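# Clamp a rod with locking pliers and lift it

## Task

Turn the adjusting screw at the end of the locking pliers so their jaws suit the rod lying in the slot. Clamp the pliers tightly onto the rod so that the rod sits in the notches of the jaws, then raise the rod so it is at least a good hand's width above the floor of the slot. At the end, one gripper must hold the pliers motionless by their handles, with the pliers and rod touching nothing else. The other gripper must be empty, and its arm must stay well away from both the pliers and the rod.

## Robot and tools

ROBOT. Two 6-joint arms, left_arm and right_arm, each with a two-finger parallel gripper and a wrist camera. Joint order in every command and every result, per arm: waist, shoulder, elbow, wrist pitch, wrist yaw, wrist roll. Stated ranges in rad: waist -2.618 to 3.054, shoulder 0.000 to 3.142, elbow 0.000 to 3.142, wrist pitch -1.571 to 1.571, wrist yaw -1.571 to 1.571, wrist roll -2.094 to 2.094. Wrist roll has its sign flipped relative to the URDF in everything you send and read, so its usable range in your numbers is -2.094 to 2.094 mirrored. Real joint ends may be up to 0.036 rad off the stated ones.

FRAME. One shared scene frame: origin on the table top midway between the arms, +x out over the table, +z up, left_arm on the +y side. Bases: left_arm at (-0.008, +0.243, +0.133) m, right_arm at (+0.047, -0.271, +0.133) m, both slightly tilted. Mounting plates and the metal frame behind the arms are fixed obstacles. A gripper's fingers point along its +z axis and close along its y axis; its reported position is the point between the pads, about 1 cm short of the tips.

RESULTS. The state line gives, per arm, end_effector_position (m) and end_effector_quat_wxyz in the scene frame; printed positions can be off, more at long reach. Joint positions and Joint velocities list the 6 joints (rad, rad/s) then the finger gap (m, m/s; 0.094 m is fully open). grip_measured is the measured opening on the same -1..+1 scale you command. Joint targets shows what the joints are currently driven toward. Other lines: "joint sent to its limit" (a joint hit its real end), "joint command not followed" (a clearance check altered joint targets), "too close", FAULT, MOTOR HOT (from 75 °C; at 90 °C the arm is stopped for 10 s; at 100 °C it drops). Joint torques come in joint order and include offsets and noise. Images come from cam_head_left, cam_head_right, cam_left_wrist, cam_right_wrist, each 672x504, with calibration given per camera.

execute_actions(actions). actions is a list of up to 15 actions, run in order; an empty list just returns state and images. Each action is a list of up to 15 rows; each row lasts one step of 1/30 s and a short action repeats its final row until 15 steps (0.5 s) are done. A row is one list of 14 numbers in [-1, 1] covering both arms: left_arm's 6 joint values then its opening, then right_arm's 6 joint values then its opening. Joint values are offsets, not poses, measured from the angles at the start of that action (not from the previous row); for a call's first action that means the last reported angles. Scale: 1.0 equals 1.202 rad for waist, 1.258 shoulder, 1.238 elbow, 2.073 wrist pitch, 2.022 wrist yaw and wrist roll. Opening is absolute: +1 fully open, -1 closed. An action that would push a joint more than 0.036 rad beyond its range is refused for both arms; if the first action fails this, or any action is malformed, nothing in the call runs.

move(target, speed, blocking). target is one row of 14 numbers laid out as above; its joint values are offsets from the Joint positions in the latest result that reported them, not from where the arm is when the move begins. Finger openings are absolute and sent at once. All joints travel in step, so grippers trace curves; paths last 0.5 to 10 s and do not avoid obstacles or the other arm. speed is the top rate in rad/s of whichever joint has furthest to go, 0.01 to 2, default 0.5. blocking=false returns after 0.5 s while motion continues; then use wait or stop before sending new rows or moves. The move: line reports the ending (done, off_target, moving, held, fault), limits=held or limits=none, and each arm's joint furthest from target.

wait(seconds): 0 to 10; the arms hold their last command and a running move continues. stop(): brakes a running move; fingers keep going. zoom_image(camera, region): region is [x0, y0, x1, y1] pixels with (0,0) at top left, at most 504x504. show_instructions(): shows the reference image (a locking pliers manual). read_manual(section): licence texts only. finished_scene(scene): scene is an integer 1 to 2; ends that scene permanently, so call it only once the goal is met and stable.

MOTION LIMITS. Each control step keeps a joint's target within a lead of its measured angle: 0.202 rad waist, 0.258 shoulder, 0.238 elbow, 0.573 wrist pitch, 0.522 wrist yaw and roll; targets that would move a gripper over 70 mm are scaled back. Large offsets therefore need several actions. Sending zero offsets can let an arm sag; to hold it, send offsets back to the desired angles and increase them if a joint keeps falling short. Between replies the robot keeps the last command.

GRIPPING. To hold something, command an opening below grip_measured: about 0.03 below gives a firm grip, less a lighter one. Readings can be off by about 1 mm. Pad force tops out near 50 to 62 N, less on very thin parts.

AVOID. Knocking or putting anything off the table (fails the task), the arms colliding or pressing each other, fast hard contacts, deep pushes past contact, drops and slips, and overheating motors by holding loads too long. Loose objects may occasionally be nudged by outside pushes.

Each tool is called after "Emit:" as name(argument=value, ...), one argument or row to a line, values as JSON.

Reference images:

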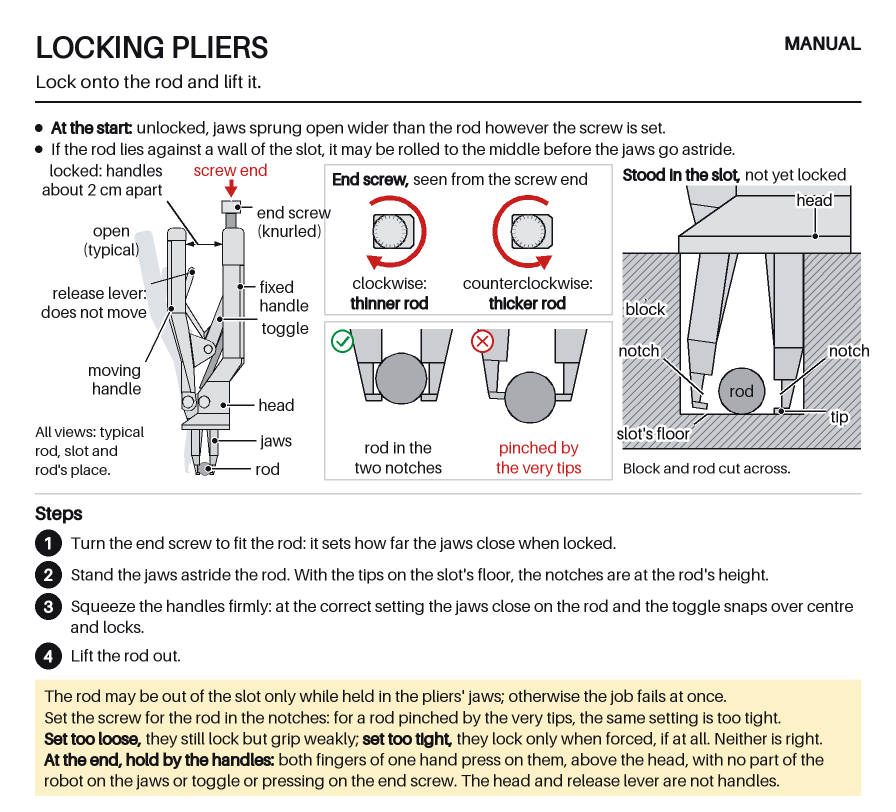

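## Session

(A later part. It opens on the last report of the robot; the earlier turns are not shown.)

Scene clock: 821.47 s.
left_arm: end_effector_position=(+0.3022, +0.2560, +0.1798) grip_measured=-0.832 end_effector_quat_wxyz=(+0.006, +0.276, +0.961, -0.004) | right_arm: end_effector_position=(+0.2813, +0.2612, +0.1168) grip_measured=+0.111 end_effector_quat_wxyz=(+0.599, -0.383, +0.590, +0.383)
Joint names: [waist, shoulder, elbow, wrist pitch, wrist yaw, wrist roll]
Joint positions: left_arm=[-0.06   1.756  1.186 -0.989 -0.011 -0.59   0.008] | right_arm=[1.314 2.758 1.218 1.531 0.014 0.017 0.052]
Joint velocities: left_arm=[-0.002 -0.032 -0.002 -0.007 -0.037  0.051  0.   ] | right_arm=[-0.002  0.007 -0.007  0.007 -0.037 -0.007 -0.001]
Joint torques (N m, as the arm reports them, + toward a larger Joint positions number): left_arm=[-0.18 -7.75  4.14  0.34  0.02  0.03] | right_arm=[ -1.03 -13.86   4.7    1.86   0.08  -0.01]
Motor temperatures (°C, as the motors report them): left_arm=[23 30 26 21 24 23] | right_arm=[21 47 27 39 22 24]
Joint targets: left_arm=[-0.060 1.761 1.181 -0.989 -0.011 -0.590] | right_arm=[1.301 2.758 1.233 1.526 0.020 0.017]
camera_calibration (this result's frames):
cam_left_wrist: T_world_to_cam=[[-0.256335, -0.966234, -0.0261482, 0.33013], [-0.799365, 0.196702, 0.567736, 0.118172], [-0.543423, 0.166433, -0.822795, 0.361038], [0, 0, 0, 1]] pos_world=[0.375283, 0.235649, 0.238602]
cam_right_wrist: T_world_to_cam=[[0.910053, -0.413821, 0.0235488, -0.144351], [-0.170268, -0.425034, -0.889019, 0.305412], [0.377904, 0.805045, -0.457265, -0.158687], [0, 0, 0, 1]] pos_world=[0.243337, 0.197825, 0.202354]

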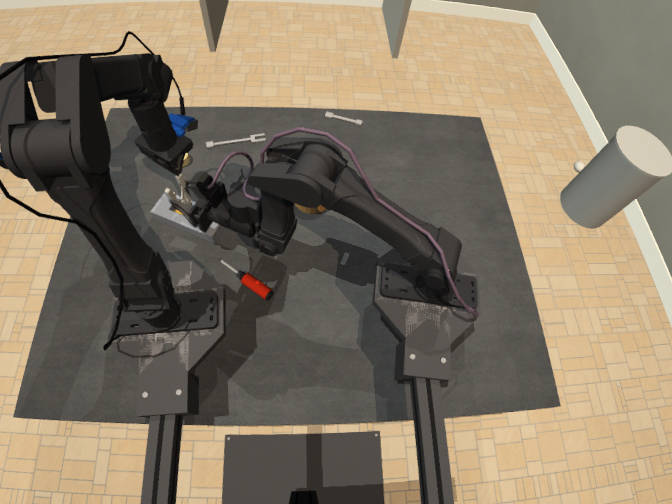

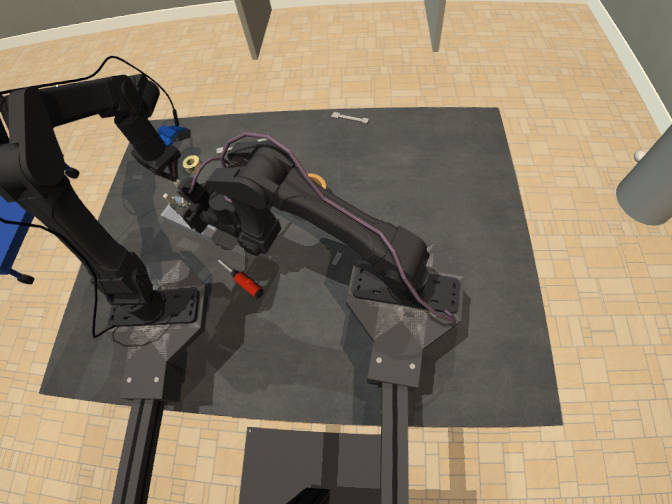

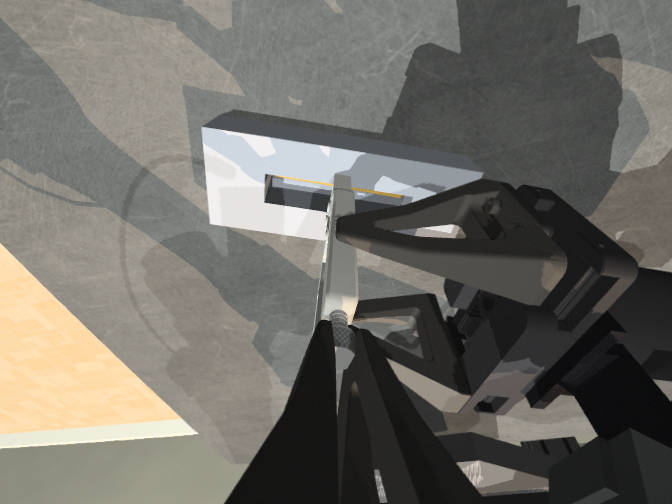

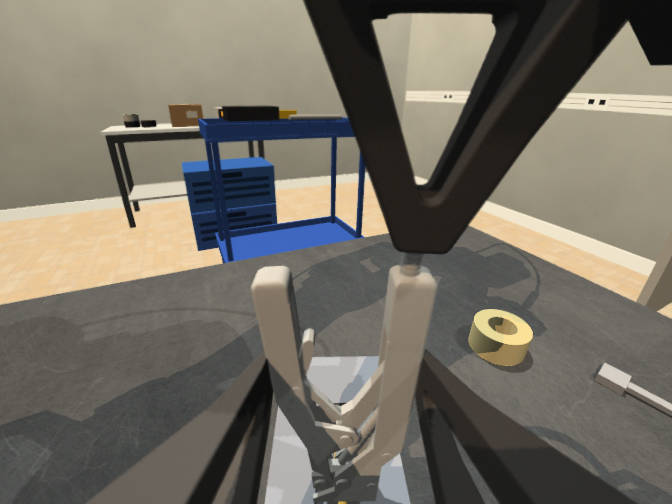

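Emit:
execute_actions(
  actions=[
    [[0,0.004,-0.004,0,0,0,-0.83, -0.005,0,0.012,-0.002,0.002,0,0.115],[0,0.004,-0.004,0,0,0,-0.825, -0.003,0,0.012,-0.002,0.002,0,0.13],[0,0.004,-0.004,0,0,0,-0.82, 0,0,0.012,-0.002,0.002,0,0.145],[0,0.004,-0.004,0,0,0,-0.82, 0,0,0.012,-0.002,0.002,0,0.16],[0,0.004,-0.004,0,0,0.01,-0.82, 0,0,0.012,-0.002,0.002,0,0.175],[0,0.004,-0.004,0,0,0.03,-0.82, 0,0,0.012,-0.002,0.002,0,0.18],[0,0.004,-0.004,0,0,0.06,-0.82, 0,0,0.012,-0.002,0.002,0,0.18],[0,0.004,-0.004,0,0,0.09,-0.82, 0,0,0.012,-0.002,0.002,0,0.18],[0,0.004,-0.004,0,0,0.12,-0.82, 0,0,0.012,-0.002,0.002,0,0.18],[0,0.004,-0.004,0,0,0.15,-0.82, 0,0,0.012,-0.002,0.002,0,0.18],[0,0.004,-0.004,0,0,0.18,-0.82, 0,0,0.012,-0.002,0.002,0,0.18],[0,0.004,-0.004,0,0,0.21,-0.82, 0,0,0.012,-0.002,0.002,0,0.18],[0,0.004,-0.004,0,0,0.24,-0.82, 0,0,0.012,-0.002,0.002,0,0.18],[0,0.004,-0.004,0,0,0.265,-0.82, 0,0,0.012,-0.002,0.002,0,0.18],[0,0.004,-0.004,0,0,0.284,-0.82, 0,0,0.012,-0.002,0.002,0,0.18]],
  ],
)

Scene clock: 841.93 s.
left_arm: end_effector_position=(+0.3030, +0.2559, +0.1799) grip_measured=-0.810 end_effector_quat_wxyz=(+0.006, +0.099, +0.995, -0.005) | right_arm: end_effector_position=(+0.2808, +0.2614, +0.1168) grip_measured=+0.179 end_effector_quat_wxyz=(+0.598, -0.383, +0.590, +0.384)
Joint names: [waist, shoulder, elbow, wrist pitch, wrist yaw, wrist roll]
Joint positions: left_arm=[-0.06   1.756  1.186 -0.986 -0.01  -0.23   0.009] | right_arm=[1.314 2.758 1.218 1.531 0.011 0.017 0.055]
Joint velocities: left_arm=[ 0.002  0.002 -0.012  0.037 -0.007  1.473 -0.002] | right_arm=[-0.007 -0.012  0.002 -0.081  0.037  0.022 -0.001]
Joint torques (N m, as the arm reports them, + toward a larger Joint positions number): left_arm=[-0.18 -7.72  4.12  0.32  0.04  0.11] | right_arm=[  0.12 -13.8    4.67   1.85   0.08  -0.01]
Motor temperatures (°C, as the motors report them): left_arm=[23 30 26 21 24 23] | right_arm=[21 47 27 39 22 24]
Joint targets: left_arm=[-0.060 1.761 1.181 -0.989 -0.011 -0.016] | right_arm=[1.314 2.758 1.233 1.526 0.018 0.017]
camera_calibration (this result's frames):
cam_left_wrist: T_world_to_cam=[[0.10098, -0.994649, -0.0218149, 0.228452], [-0.817197, -0.0954308, 0.568402, 0.198841], [-0.567443, -0.0395701, -0.822461, 0.421413], [0, 0, 0, 1]] pos_world=[0.378551, 0.26288, 0.238558]
cam_right_wrist: T_world_to_cam=[[0.911311, -0.411043, 0.0235817, -0.144891], [-0.168932, -0.425538, -0.889033, 0.305186], [0.375465, 0.806201, -0.457236, -0.158298], [0, 0, 0, 1]] pos_world=[0.243032, 0.197932, 0.202357]

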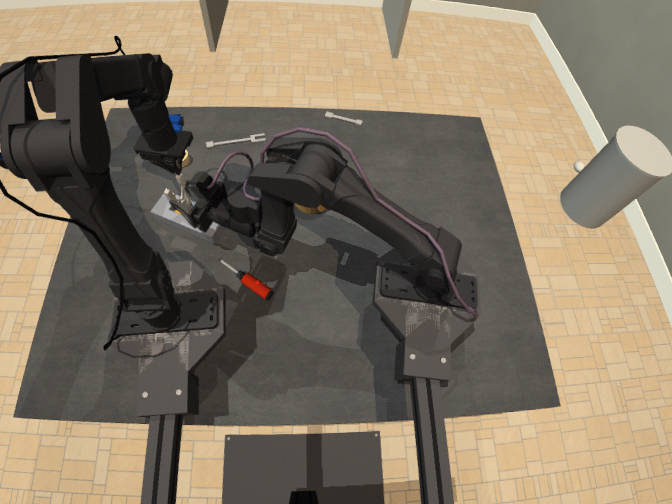

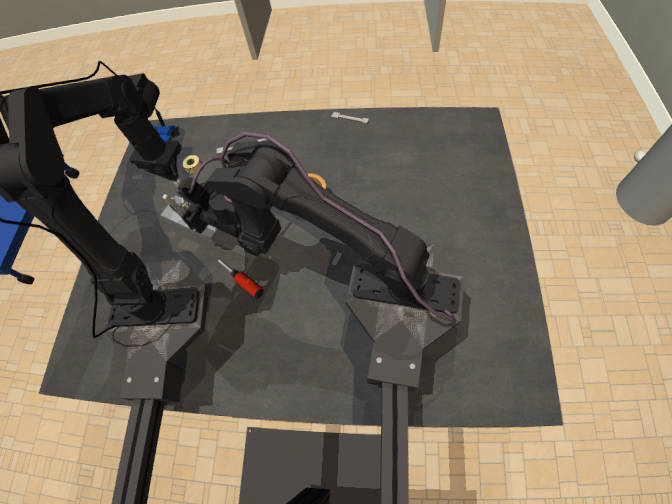

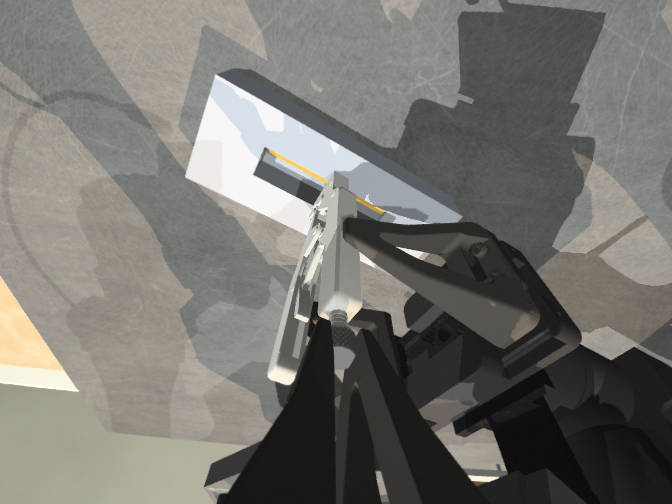

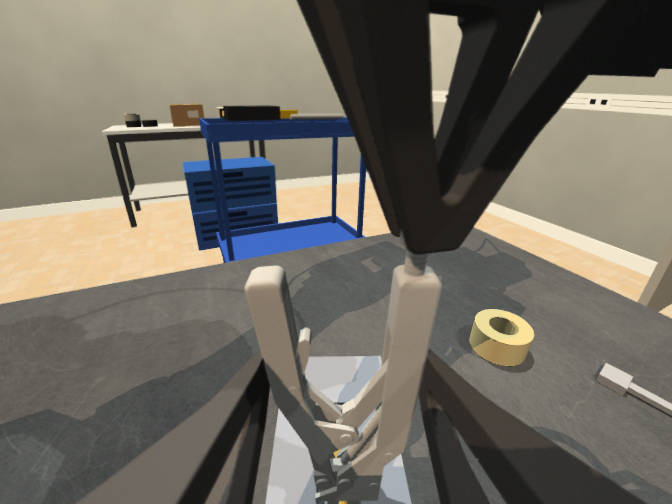

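Emit:
execute_actions(
  actions=[
    [[0,0.004,-0.004,0,0,0.102,-0.65, -0.004,0,0.012,-0.003,0.004,0,0.172],[0,0.004,-0.004,0,0,0.102,-0.5, -0.006,0,0.012,-0.003,0.004,0,0.164],[0,0.004,-0.004,0,0,0.102,-0.45, -0.008,0,0.012,-0.003,0.004,0,0.156],[0,0.004,-0.004,0,0,0.102,-0.45, -0.010,0,0.012,-0.003,0.004,0,0.148],[0,0.004,-0.004,0,0,0.102,-0.45, -0.011,0,0.012,-0.003,0.004,0,0.14],[0,0.004,-0.004,0,0,0.102,-0.45, -0.012,0,0.012,-0.003,0.004,0,0.132],[0,0.004,-0.004,0,0,0.102,-0.45, -0.013,0,0.012,-0.003,0.004,0,0.124],[0,0.004,-0.004,0,0,0.102,-0.45, -0.014,0,0.012,-0.003,0.004,0,0.116],[0,0.004,-0.004,0,0,0.102,-0.45, -0.014,0,0.012,-0.003,0.004,0,0.11]],
  ],
)

Scene clock: 848.53 s.
left_arm: end_effector_position=(+0.3030, +0.2560, +0.1799) grip_measured=-0.452 end_effector_quat_wxyz=(+0.006, -0.003, +1.000, -0.006) | right_arm: end_effector_position=(+0.2815, +0.2612, +0.1168) grip_measured=+0.118 end_effector_quat_wxyz=(+0.599, -0.383, +0.590, +0.384)
Joint names: [waist, shoulder, elbow, wrist pitch, wrist yaw, wrist roll]
Joint positions: left_arm=[-0.06   1.756  1.186 -0.986 -0.011 -0.024  0.026] | right_arm=[1.313 2.758 1.218 1.531 0.012 0.016 0.053]
Joint velocities: left_arm=[-0.007 -0.022 -0.017 -0.007  0.022  0.007  0.   ] | right_arm=[-0.022 -0.012 -0.017 -0.007  0.007  0.037 -0.001]
Joint torques (N m, as the arm reports them, + toward a larger Joint positions number): left_arm=[-0.19 -7.78  4.16  0.35  0.04  0.03] | right_arm=[ -1.23 -13.8    4.71   1.83   0.1    0.  ]
Motor temperatures (°C, as the motors report them): left_arm=[23 30 26 21 24 23] | right_arm=[21 47 27 39 22 24]
Joint targets: left_arm=[-0.060 1.761 1.181 -0.986 -0.010 -0.023] | right_arm=[1.297 2.758 1.233 1.524 0.020 0.016]
camera_calibration (this result's frames):
cam_left_wrist: T_world_to_cam=[[0.301866, -0.953125, -0.0207096, 0.156894], [-0.779261, -0.259199, 0.570585, 0.228897], [-0.549207, -0.156102, -0.820977, 0.44546], [0, 0, 0, 1]] pos_world=[0.37566, 0.278407, 0.238357]
cam_right_wrist: T_world_to_cam=[[0.910693, -0.412432, 0.0231733, -0.145039], [-0.169916, -0.425144, -0.889034, 0.305341], [0.376518, 0.8057, -0.457255, -0.158478], [0, 0, 0, 1]] pos_world=[0.243638, 0.197681, 0.202354]

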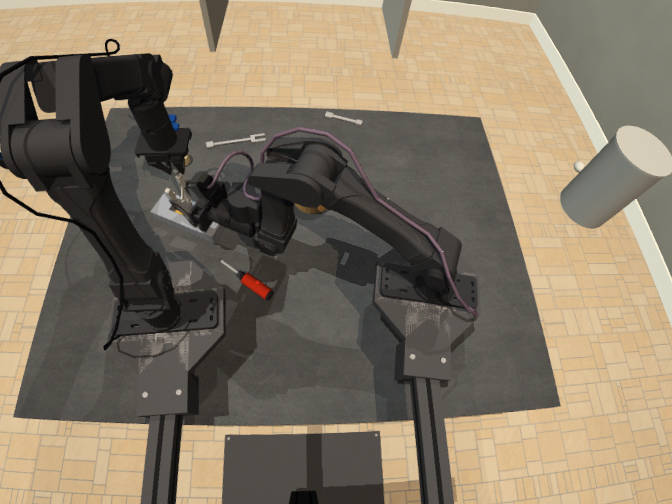

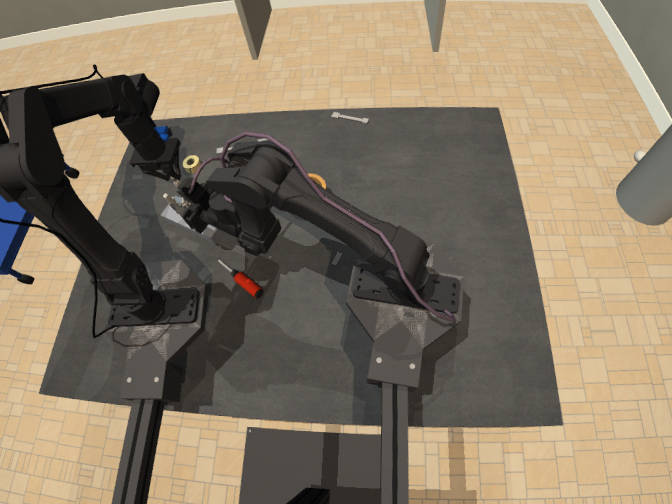

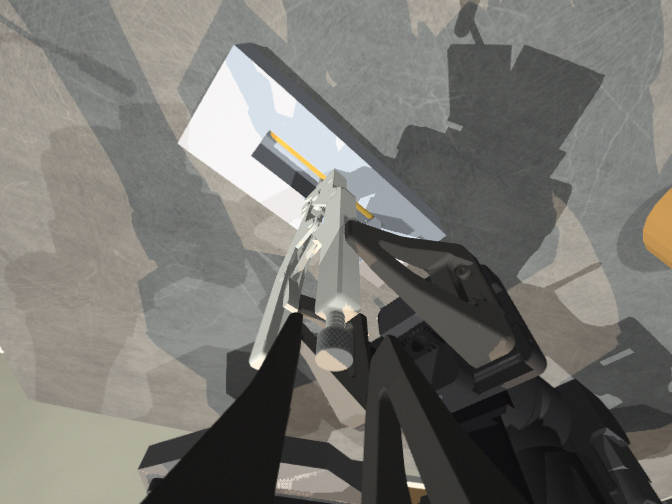

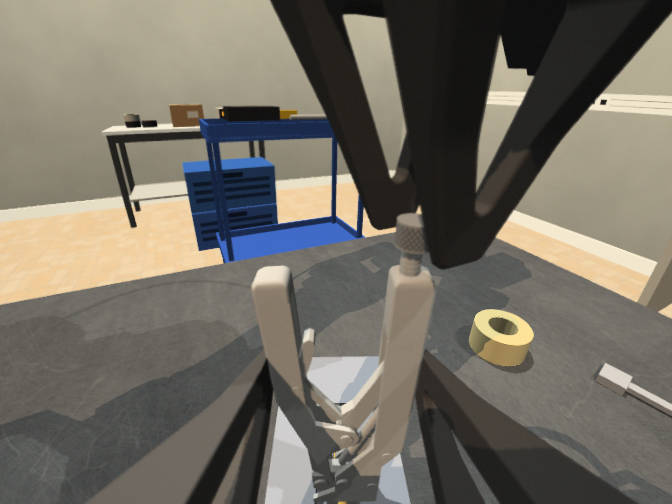

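Emit:
execute_actions(
  actions=[
    [[0,0.004,-0.004,0,0,0.01,-0.45, -0.013,0,0.012,-0.003,0.004,0,0.105],[0,0.004,-0.004,0,0,0.03,-0.45, -0.013,0,0.012,-0.003,0.004,0,0.1],[0,0.004,-0.004,0,0,0.06,-0.45, -0.014,0,0.012,-0.003,0.004,0,0.095],[0,0.004,-0.004,0,0,0.1,-0.45, -0.014,0,0.012,-0.003,0.004,0,0.09],[0,0.004,-0.004,0,0,0.145,-0.45, -0.015,0,0.012,-0.003,0.004,0,0.085],[0,0.004,-0.004,0,0,0.19,-0.45, -0.015,0,0.012,-0.003,0.004,0,0.08],[0,0.004,-0.004,0,0,0.235,-0.45, -0.015,0,0.012,-0.003,0.004,0,0.075],[0,0.004,-0.004,0,0,0.28,-0.45, -0.015,0,0.012,-0.003,0.004,0,0.075],[0,0.004,-0.004,0,0,0.325,-0.45, -0.015,0,0.012,-0.003,0.004,0,0.075],[0,0.004,-0.004,0,0,0.37,-0.45, -0.015,0,0.012,-0.003,0.004,0,0.075],[0,0.004,-0.004,0,0,0.415,-0.45, -0.015,0,0.012,-0.003,0.004,0,0.075],[0,0.004,-0.004,0,0,0.46,-0.45, -0.015,0,0.012,-0.003,0.004,0,0.075],[0,0.004,-0.004,0,0,0.5,-0.45, -0.015,0,0.012,-0.003,0.004,0,0.075],[0,0.004,-0.004,0,0,0.53,-0.45, -0.015,0,0.012,-0.003,0.004,0,0.075],[0,0.004,-0.004,0,0,0.55,-0.45, -0.015,0,0.012,-0.003,0.004,0,0.075]],
  ],
)

Scene clock: 861.63 s.
left_arm: end_effector_position=(+0.3030, +0.2560, +0.1799) grip_measured=-0.452 end_effector_quat_wxyz=(+0.003, -0.397, +0.918, -0.007) | right_arm: end_effector_position=(+0.2815, +0.2612, +0.1168) grip_measured=+0.085 end_effector_quat_wxyz=(+0.598, -0.383, +0.590, +0.384)
Joint names: [waist, shoulder, elbow, wrist pitch, wrist yaw, wrist roll]
Joint positions: left_arm=[-0.06   1.756  1.186 -0.986 -0.011  0.787  0.026] | right_arm=[1.313 2.758 1.218 1.531 0.012 0.015 0.051]
Joint velocities: left_arm=[ 0.002  0.012 -0.012  0.037  0.007  2.015 -0.001] | right_arm=[ 0.012  0.007 -0.012 -0.022 -0.051 -0.007  0.001]
Joint torques (N m, as the arm reports them, + toward a larger Joint positions number): left_arm=[-0.19 -7.78  4.18  0.35  0.03  0.01] | right_arm=[ -1.45 -13.82   4.75   1.82   0.1    0.  ]
Motor temperatures (°C, as the motors report them): left_arm=[23 30 26 21 24 23] | right_arm=[21 47 27 39 22 24]
Joint targets: left_arm=[-0.060 1.761 1.181 -0.986 -0.011 1.088] | right_arm=[1.295 2.758 1.233 1.524 0.020 0.016]
camera_calibration (this result's frames):
cam_left_wrist: T_world_to_cam=[[0.89879, -0.437947, -0.0194786, -0.156085], [-0.346354, -0.73665, 0.580849, 0.218142], [-0.26873, -0.515315, -0.813778, 0.451164], [0, 0, 0, 1]] pos_world=[0.337083, 0.324828, 0.237399]
cam_right_wrist: T_world_to_cam=[[0.910713, -0.412432, 0.0224106, -0.144955], [-0.17053, -0.424866, -0.889049, 0.305443], [0.376194, 0.805847, -0.457263, -0.158424], [0, 0, 0, 1]] pos_world=[0.243698, 0.197654, 0.202361]

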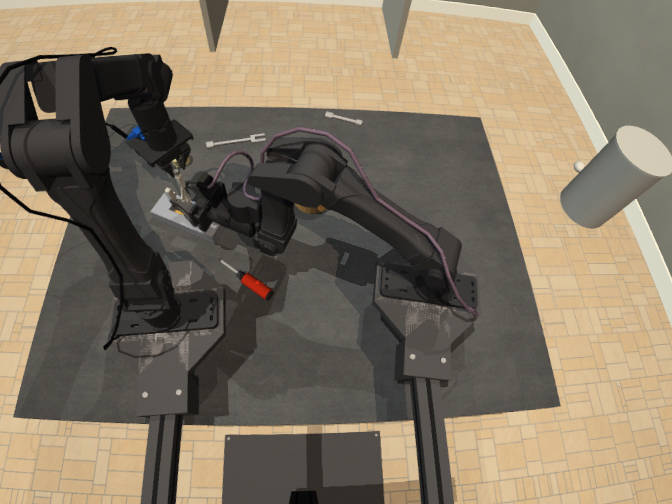

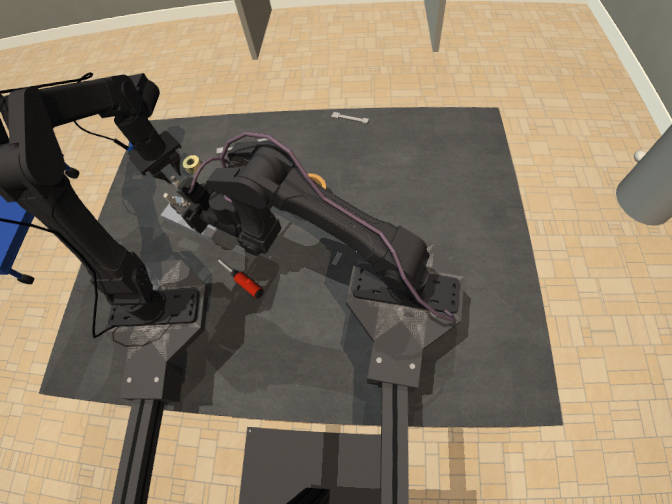

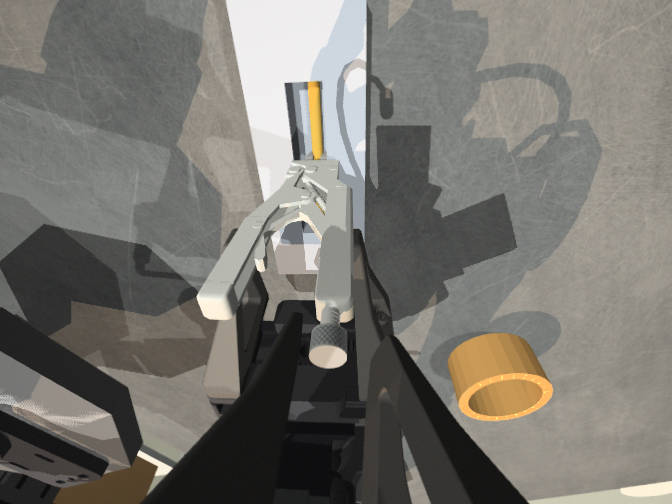

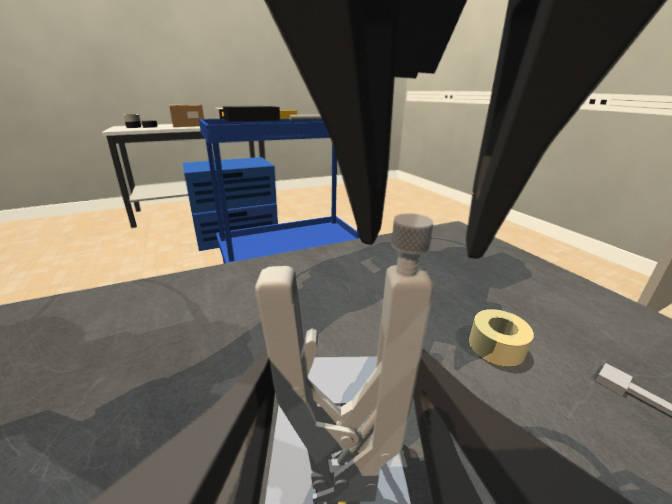

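Emit:
execute_actions(
  actions=[
    [[0,-0.01,0.01,-0.003,0,0.149,-0.45, -0.015,0,0.012,-0.003,0.004,0,0.07],[0,-0.018,0.02,-0.008,0,0.149,-0.45, -0.015,0,0.012,-0.003,0.004,0,0.065],[0,-0.021,0.03,-0.015,0,0.149,-0.45, -0.016,0,0.012,-0.003,0.004,0,0.06],[0,-0.024,0.04,-0.023,0,0.149,-0.45, -0.016,0,0.012,-0.003,0.004,0,0.055],[0,-0.028,0.05,-0.031,0,0.149,-0.45, -0.017,0,0.012,-0.003,0.004,0,0.05],[0,-0.032,0.06,-0.039,0,0.149,-0.45, -0.017,0,0.012,-0.003,0.004,0,0.045],[0,-0.035,0.07,-0.047,0,0.149,-0.45, -0.017,0,0.012,-0.003,0.004,0,0.045],[0,-0.039,0.08,-0.055,0,0.149,-0.45, -0.017,0,0.012,-0.003,0.004,0,0.045],[0,-0.043,0.09,-0.063,0,0.149,-0.45, -0.017,0,0.012,-0.003,0.004,0,0.045],[0,-0.047,0.10,-0.071,0,0.149,-0.45, -0.017,0,0.012,-0.003,0.004,0,0.045],[0,-0.050,0.11,-0.079,0,0.149,-0.45, -0.017,0,0.012,-0.003,0.004,0,0.045]],
  ],
)

Scene clock: 870.57 s.
left_arm: end_effector_position=(+0.3116, +0.2572, +0.2209) grip_measured=-0.452 end_effector_quat_wxyz=(+0.019, -0.529, +0.848, -0.018) | right_arm: end_effector_position=(+0.2815, +0.2612, +0.1169) grip_measured=+0.054 end_effector_quat_wxyz=(+0.598, -0.382, +0.590, +0.384)
Joint names: [waist, shoulder, elbow, wrist pitch, wrist yaw, wrist roll]
Joint positions: left_arm=[-0.06   1.713  1.302 -1.106 -0.011  1.083  0.026] | right_arm=[1.313 2.758 1.218 1.531 0.012 0.015 0.05 ]
Joint velocities: left_arm=[-0.002 -0.056  0.061 -0.227  0.081 -0.022 -0.   ] | right_arm=[-0.002 -0.017  0.002  0.037  0.066  0.022  0.001]
Joint torques (N m, as the arm reports them, + toward a larger Joint positions number): left_arm=[-0.18 -9.47  5.88  0.21  0.02  0.07] | right_arm=[ -1.69 -13.82   4.72   1.8    0.1    0.01]
Motor temperatures (°C, as the motors report them): left_arm=[23 30 26 21 24 23] | right_arm=[21 47 27 39 22 24]
Joint targets: left_arm=[-0.060 1.693 1.322 -1.150 -0.011 1.088] | right_arm=[1.293 2.758 1.233 1.525 0.020 0.016]
camera_calibration (this result's frames):
cam_left_wrist: T_world_to_cam=[[0.987675, -0.155583, 0.0171134, -0.270905], [-0.136679, -0.804019, 0.578681, 0.150559], [-0.0762734, -0.573888, -0.815374, 0.442919], [0, 0, 0, 1]] pos_world=[0.321927, 0.33309, 0.278655]
cam_right_wrist: T_world_to_cam=[[0.910726, -0.412443, 0.0216434, -0.14487], [-0.17101, -0.424276, -0.889239, 0.30553], [0.375943, 0.806152, -0.456931, -0.158428], [0, 0, 0, 1]] pos_world=[0.243745, 0.197595, 0.202434]

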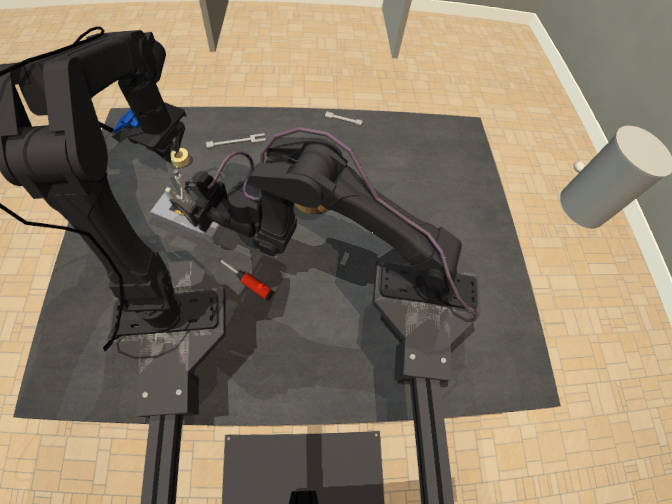

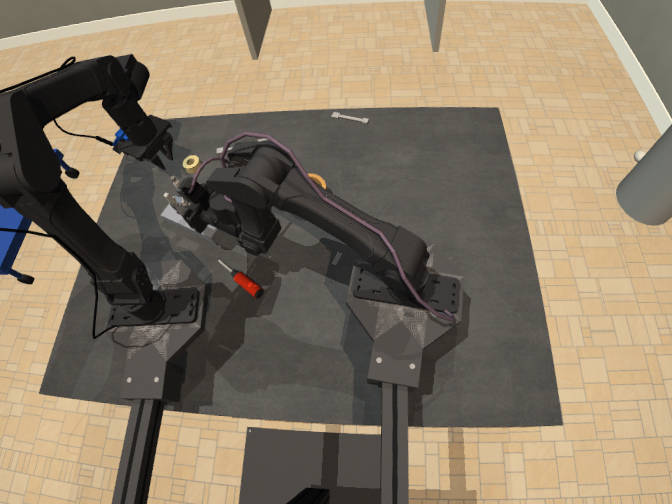

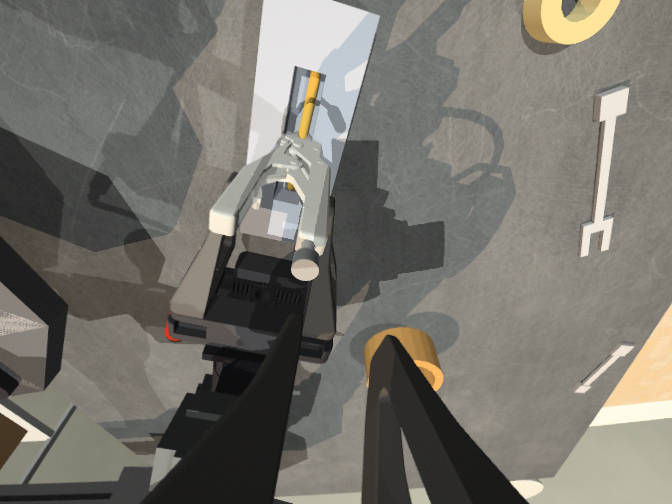

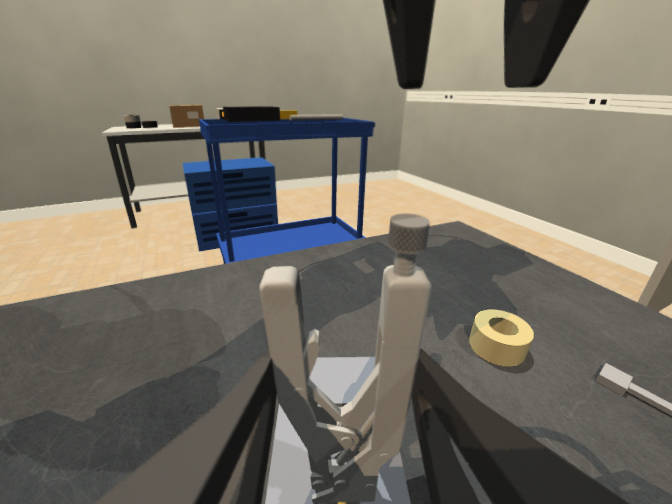

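Emit:
move(
  target=[0.689,-0.27,-0.432,0.079,0.336,0.106,-0.45, -0.017,0,0.012,-0.003,0.004,0,0.015],
  speed=0.9,
)

Scene clock: 902.60 s.
left_arm: end_effector_position=(+0.2101, +0.3294, +0.2025) grip_measured=-0.452 end_effector_quat_wxyz=(+0.083, +0.832, -0.449, +0.316) | right_arm: end_effector_position=(+0.2819, +0.2610, +0.1170) grip_measured=+0.022 end_effector_quat_wxyz=(+0.598, -0.382, +0.590, +0.385)
Joint names: [waist, shoulder, elbow, wrist pitch, wrist yaw, wrist roll]
Joint positions: left_arm=[ 0.759  1.399  0.774 -0.95   0.652  1.293  0.026] | right_arm=[1.311 2.758 1.218 1.532 0.008 0.012 0.048]
Joint velocities: left_arm=[-0.022 -0.017 -0.007 -0.066  0.11  -0.007 -0.   ] | right_arm=[-0.012 -0.002 -0.002 -0.066  0.007 -0.007 -0.   ]
Joint torques (N m, as the arm reports them, + toward a larger Joint positions number): left_arm=[ 0.64 -6.81  3.9   0.36  0.57  0.06] | right_arm=[ -1.46 -13.8    4.66   1.82   0.13   0.01]
Motor temperatures (°C, as the motors report them): left_arm=[23 31 27 21 24 23] | right_arm=[21 47 27 39 22 24]
Joint targets: left_arm=[0.768 1.373 0.767 -0.943 0.669 1.298] | right_arm=[1.293 2.758 1.233 1.525 0.019 0.015]
move: off_target (left_arm); limits=none; left_arm: farthest joint: the shoulder, 0.026 radians from its target (0.338 radians at the start); right_arm: farthest joint: the waist, 0.019 radians from its target (0.020 radians at the start)
camera_calibration (this result's frames):
cam_left_wrist: T_world_to_cam=[[0.661738, 0.746965, -0.0643914, -0.371426], [0.255243, -0.143697, 0.956139, -0.170814], [0.70495, -0.649149, -0.285747, 0.215037], [0, 0, 0, 1]] pos_world=[0.137795, 0.392487, 0.200851]
cam_right_wrist: T_world_to_cam=[[0.911399, -0.411069, 0.019349, -0.145651], [-0.17193, -0.423069, -0.889636, 0.305679], [0.373888, 0.807487, -0.45626, -0.158203], [0, 0, 0, 1]] pos_world=[0.244452, 0.197197, 0.20258]

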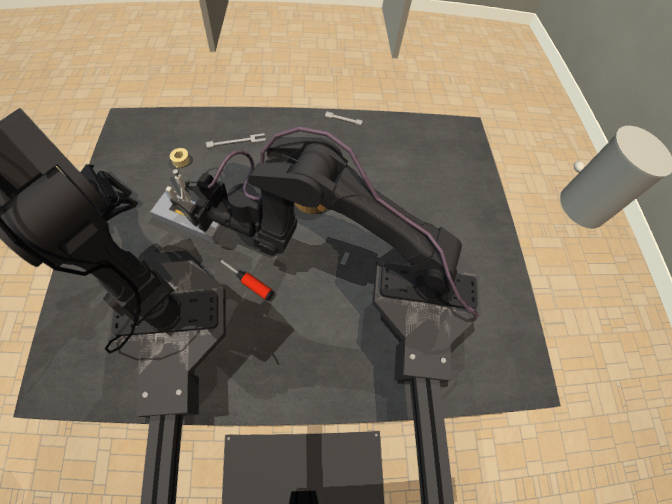

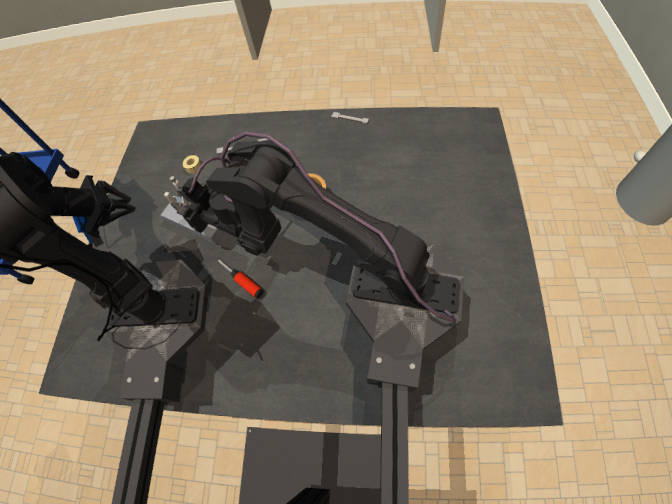

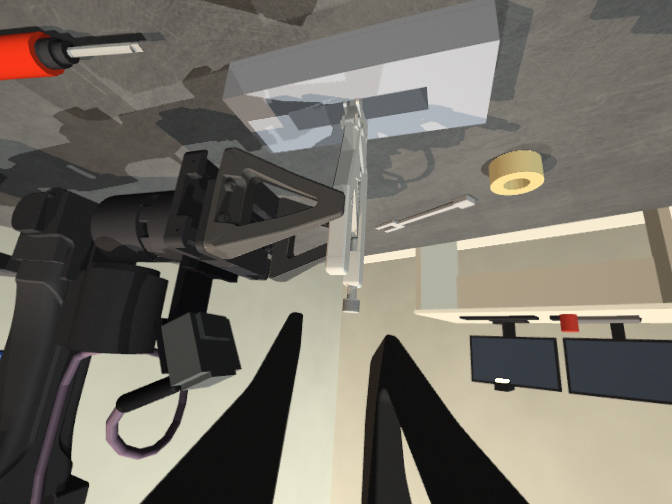

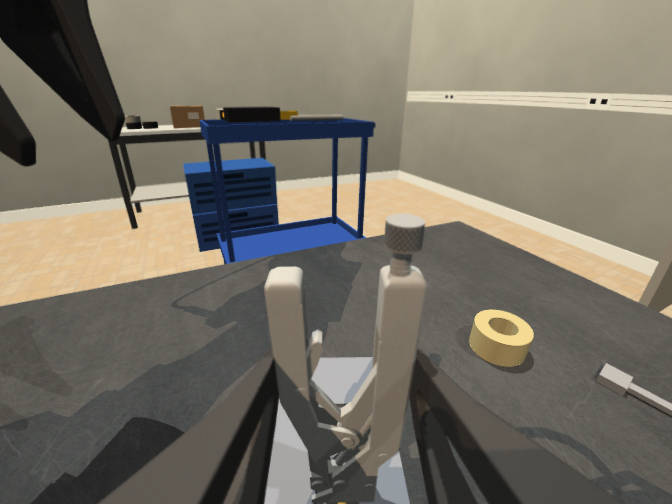

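Emit:
execute_actions(
  actions=[
    [[0,-0.015,0,0,0.006,0,-0.45, -0.015,0,0.012,-0.003,0.005,0,0.009],[0,-0.015,0,0,0.006,0,-0.45, -0.015,0,0.012,-0.003,0.005,0,0.003],[0,-0.015,0,0,0.006,0,-0.45, -0.016,0,0.012,-0.003,0.005,0,-0.003],[0,-0.015,0,0,0.006,0,-0.45, -0.016,0,0.012,-0.003,0.005,0,-0.009],[0,-0.015,0,0,0.006,0,-0.45, -0.016,0,0.012,-0.003,0.005,0,-0.015],[0,-0.015,0,0,0.006,0,-0.45, -0.016,0,0.012,-0.003,0.005,0,-0.02]],
  ],
)

Scene clock: 907.13 s.
left_arm: end_effector_position=(+0.2101, +0.3294, +0.2025) grip_measured=-0.452 end_effector_quat_wxyz=(+0.083, +0.832, -0.449, +0.316) | right_arm: end_effector_position=(+0.2868, +0.2588, +0.1171) grip_measured=-0.018 end_effector_quat_wxyz=(+0.600, -0.379, +0.592, +0.383)
Joint names: [waist, shoulder, elbow, wrist pitch, wrist yaw, wrist roll]
Joint positions: left_arm=[ 0.759  1.399  0.774 -0.95   0.652  1.293  0.026] | right_arm=[1.302 2.758 1.218 1.532 0.009 0.012 0.046]
Joint velocities: left_arm=[-0.012 -0.007  0.012 -0.066 -0.051 -0.007 -0.   ] | right_arm=[ 0.012  0.007 -0.007 -0.066 -0.022  0.037 -0.001]
Joint torques (N m, as the arm reports them, + toward a larger Joint positions number): left_arm=[-0.06 -6.16  4.36  0.28  0.52  0.02] | right_arm=[ -0.81 -13.83   4.67   1.81   0.13   0.01]
Motor temperatures (°C, as the motors report them): left_arm=[23 31 27 21 24 23] | right_arm=[21 48 27 39 22 24]
Joint targets: left_arm=[0.759 1.381 0.774 -0.950 0.664 1.293] | right_arm=[1.292 2.758 1.233 1.526 0.019 0.013]
camera_calibration (this result's frames):
cam_left_wrist: T_world_to_cam=[[0.66175, 0.746955, -0.0643898, -0.371423], [0.25497, -0.143454, 0.956248, -0.170914], [0.705037, -0.649215, -0.285382, 0.214927], [0, 0, 0, 1]] pos_world=[0.137836, 0.392452, 0.200857]
cam_right_wrist: T_world_to_cam=[[0.907454, -0.419748, 0.0183949, -0.14755], [-0.17662, -0.420828, -0.88978, 0.306409], [0.381225, 0.804186, -0.456018, -0.159523], [0, 0, 0, 1]] pos_world=[0.248827, 0.195298, 0.202605]

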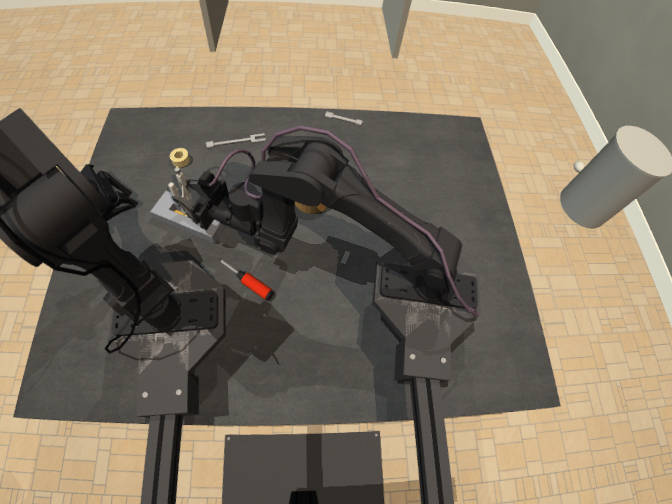

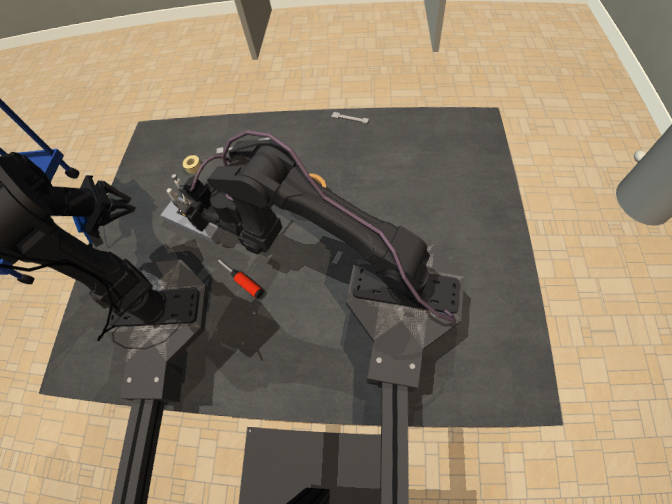

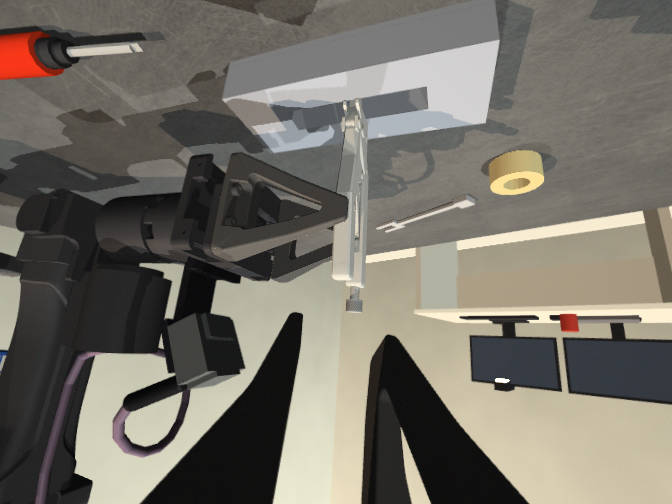

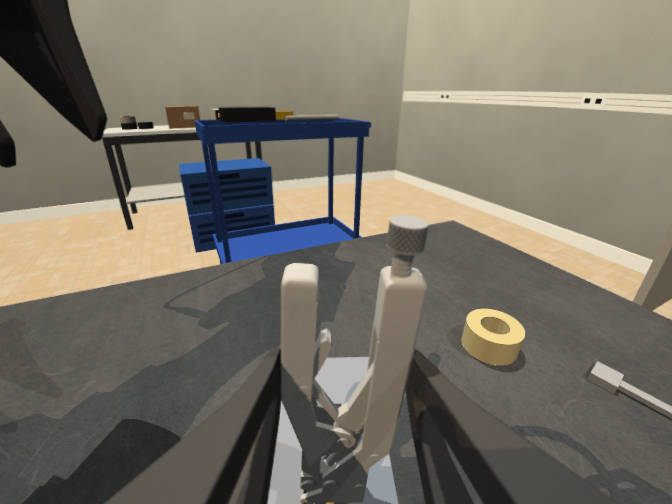

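Emit:
execute_actions(
  actions=[
    [[0,-0.015,0,0,0.006,0,-0.45, 0.002,0,0.012,0,0,0,0.01],[0,-0.015,0,0,0.006,0,-0.45, 0.002,0,0.016,-0.003,0,0,0.04],[0,-0.015,0,0,0.006,0,-0.45, 0.002,0,0.02,-0.007,0,0,0.04],[0,-0.015,0,0,0.006,0,-0.45, 0.002,0,0.024,-0.011,0,0,0.04],[0,-0.015,0,0,0.006,0,-0.45, 0.002,0,0.028,-0.014,0,0,0.04],[0,-0.015,0,0,0.006,0,-0.45, 0.002,0,0.032,-0.017,0,0,0.04],[0,-0.015,0,0,0.006,0,-0.45, 0.002,0,0.036,-0.019,0,0,0.04],[0,-0.015,0,0,0.006,0,-0.45, 0.002,0,0.040,-0.021,0,0,0.04],[0,-0.015,0,0,0.006,0,-0.45, 0.002,0,0.043,-0.021,0,0,0.04]],
  ],
)

Scene clock: 914.77 s.
left_arm: end_effector_position=(+0.2101, +0.3294, +0.2025) grip_measured=-0.452 end_effector_quat_wxyz=(+0.083, +0.832, -0.449, +0.316) | right_arm: end_effector_position=(+0.2901, +0.2659, +0.1252) grip_measured=+0.038 end_effector_quat_wxyz=(+0.606, -0.374, +0.585, +0.387)
Joint names: [waist, shoulder, elbow, wrist pitch, wrist yaw, wrist roll]
Joint positions: left_arm=[ 0.759  1.399  0.774 -0.95   0.652  1.293  0.026] | right_arm=[1.302 2.758 1.251 1.521 0.009 0.012 0.049]
Joint velocities: left_arm=[-0.007 -0.012 -0.012 -0.066  0.037  0.037 -0.   ] | right_arm=[ 0.002 -0.007  0.007 -0.095 -0.051 -0.022  0.   ]
Joint torques (N m, as the arm reports them, + toward a larger Joint positions number): left_arm=[-0.06 -6.16  4.35  0.28  0.52  0.02] | right_arm=[  0.33 -13.96   5.36   1.59   0.    -0.01]
Motor temperatures (°C, as the motors report them): left_arm=[23 31 26 21 24 23] | right_arm=[21 48 27 39 22 24]
Joint targets: left_arm=[0.759 1.381 0.774 -0.950 0.664 1.293] | right_arm=[1.304 2.758 1.271 1.489 0.009 0.012]
camera_calibration (this result's frames):
cam_left_wrist: T_world_to_cam=[[0.66175, 0.746955, -0.0643898, -0.371423], [0.25497, -0.143454, 0.956248, -0.170914], [0.705037, -0.649215, -0.285382, 0.214927], [0, 0, 0, 1]] pos_world=[0.137836, 0.392452, 0.200857]
cam_right_wrist: T_world_to_cam=[[0.907186, -0.420337, 0.0181942, -0.147457], [-0.168419, -0.402437, -0.899822, 0.311211], [0.38555, 0.813241, -0.435878, -0.168988], [0, 0, 0, 1]] pos_world=[0.251338, 0.200689, 0.209059]

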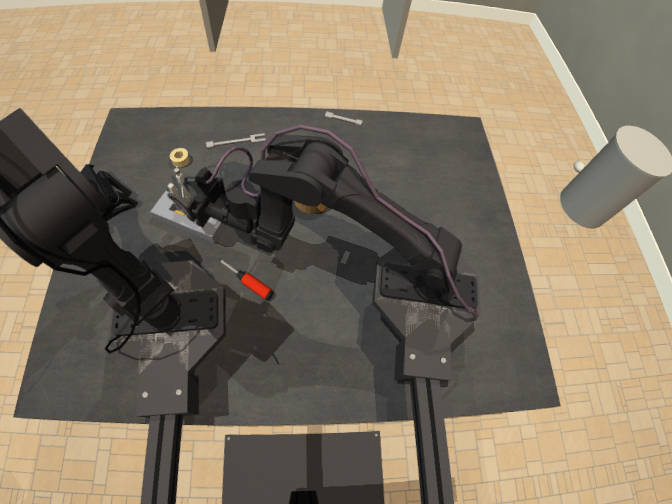

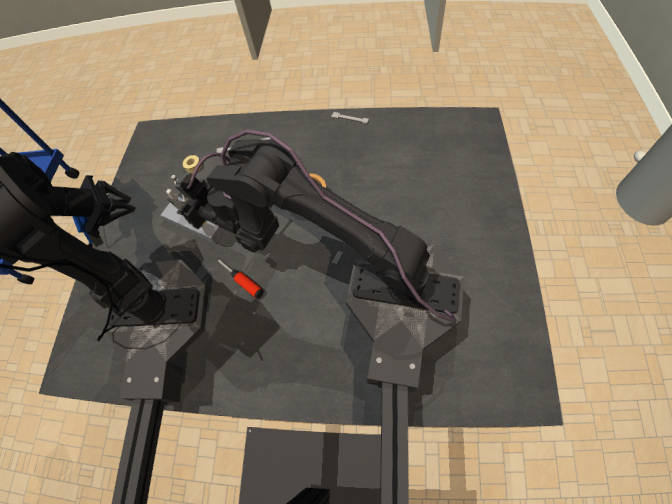

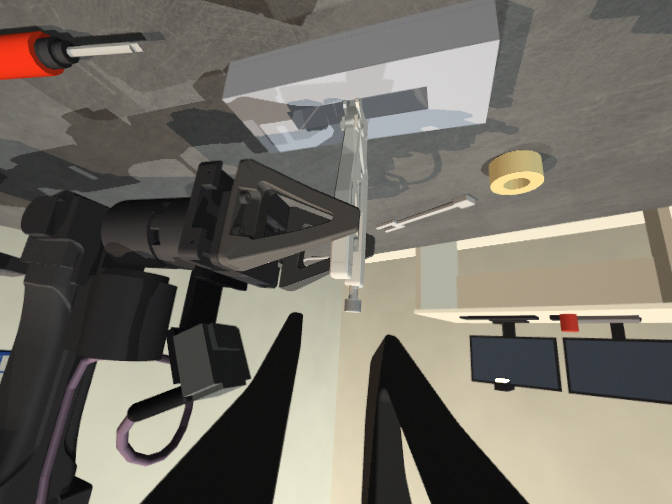

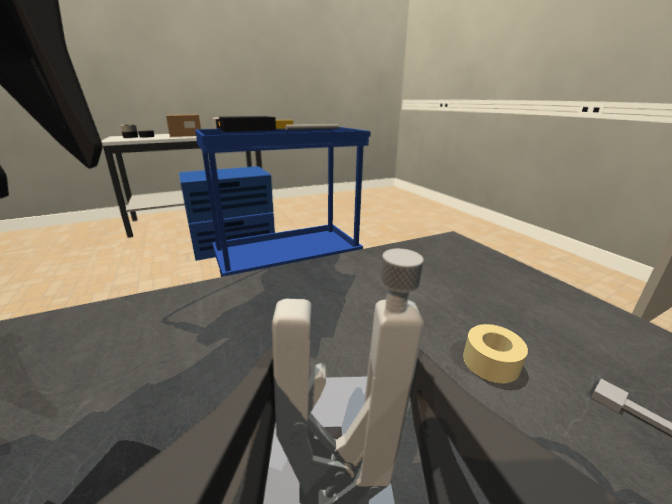

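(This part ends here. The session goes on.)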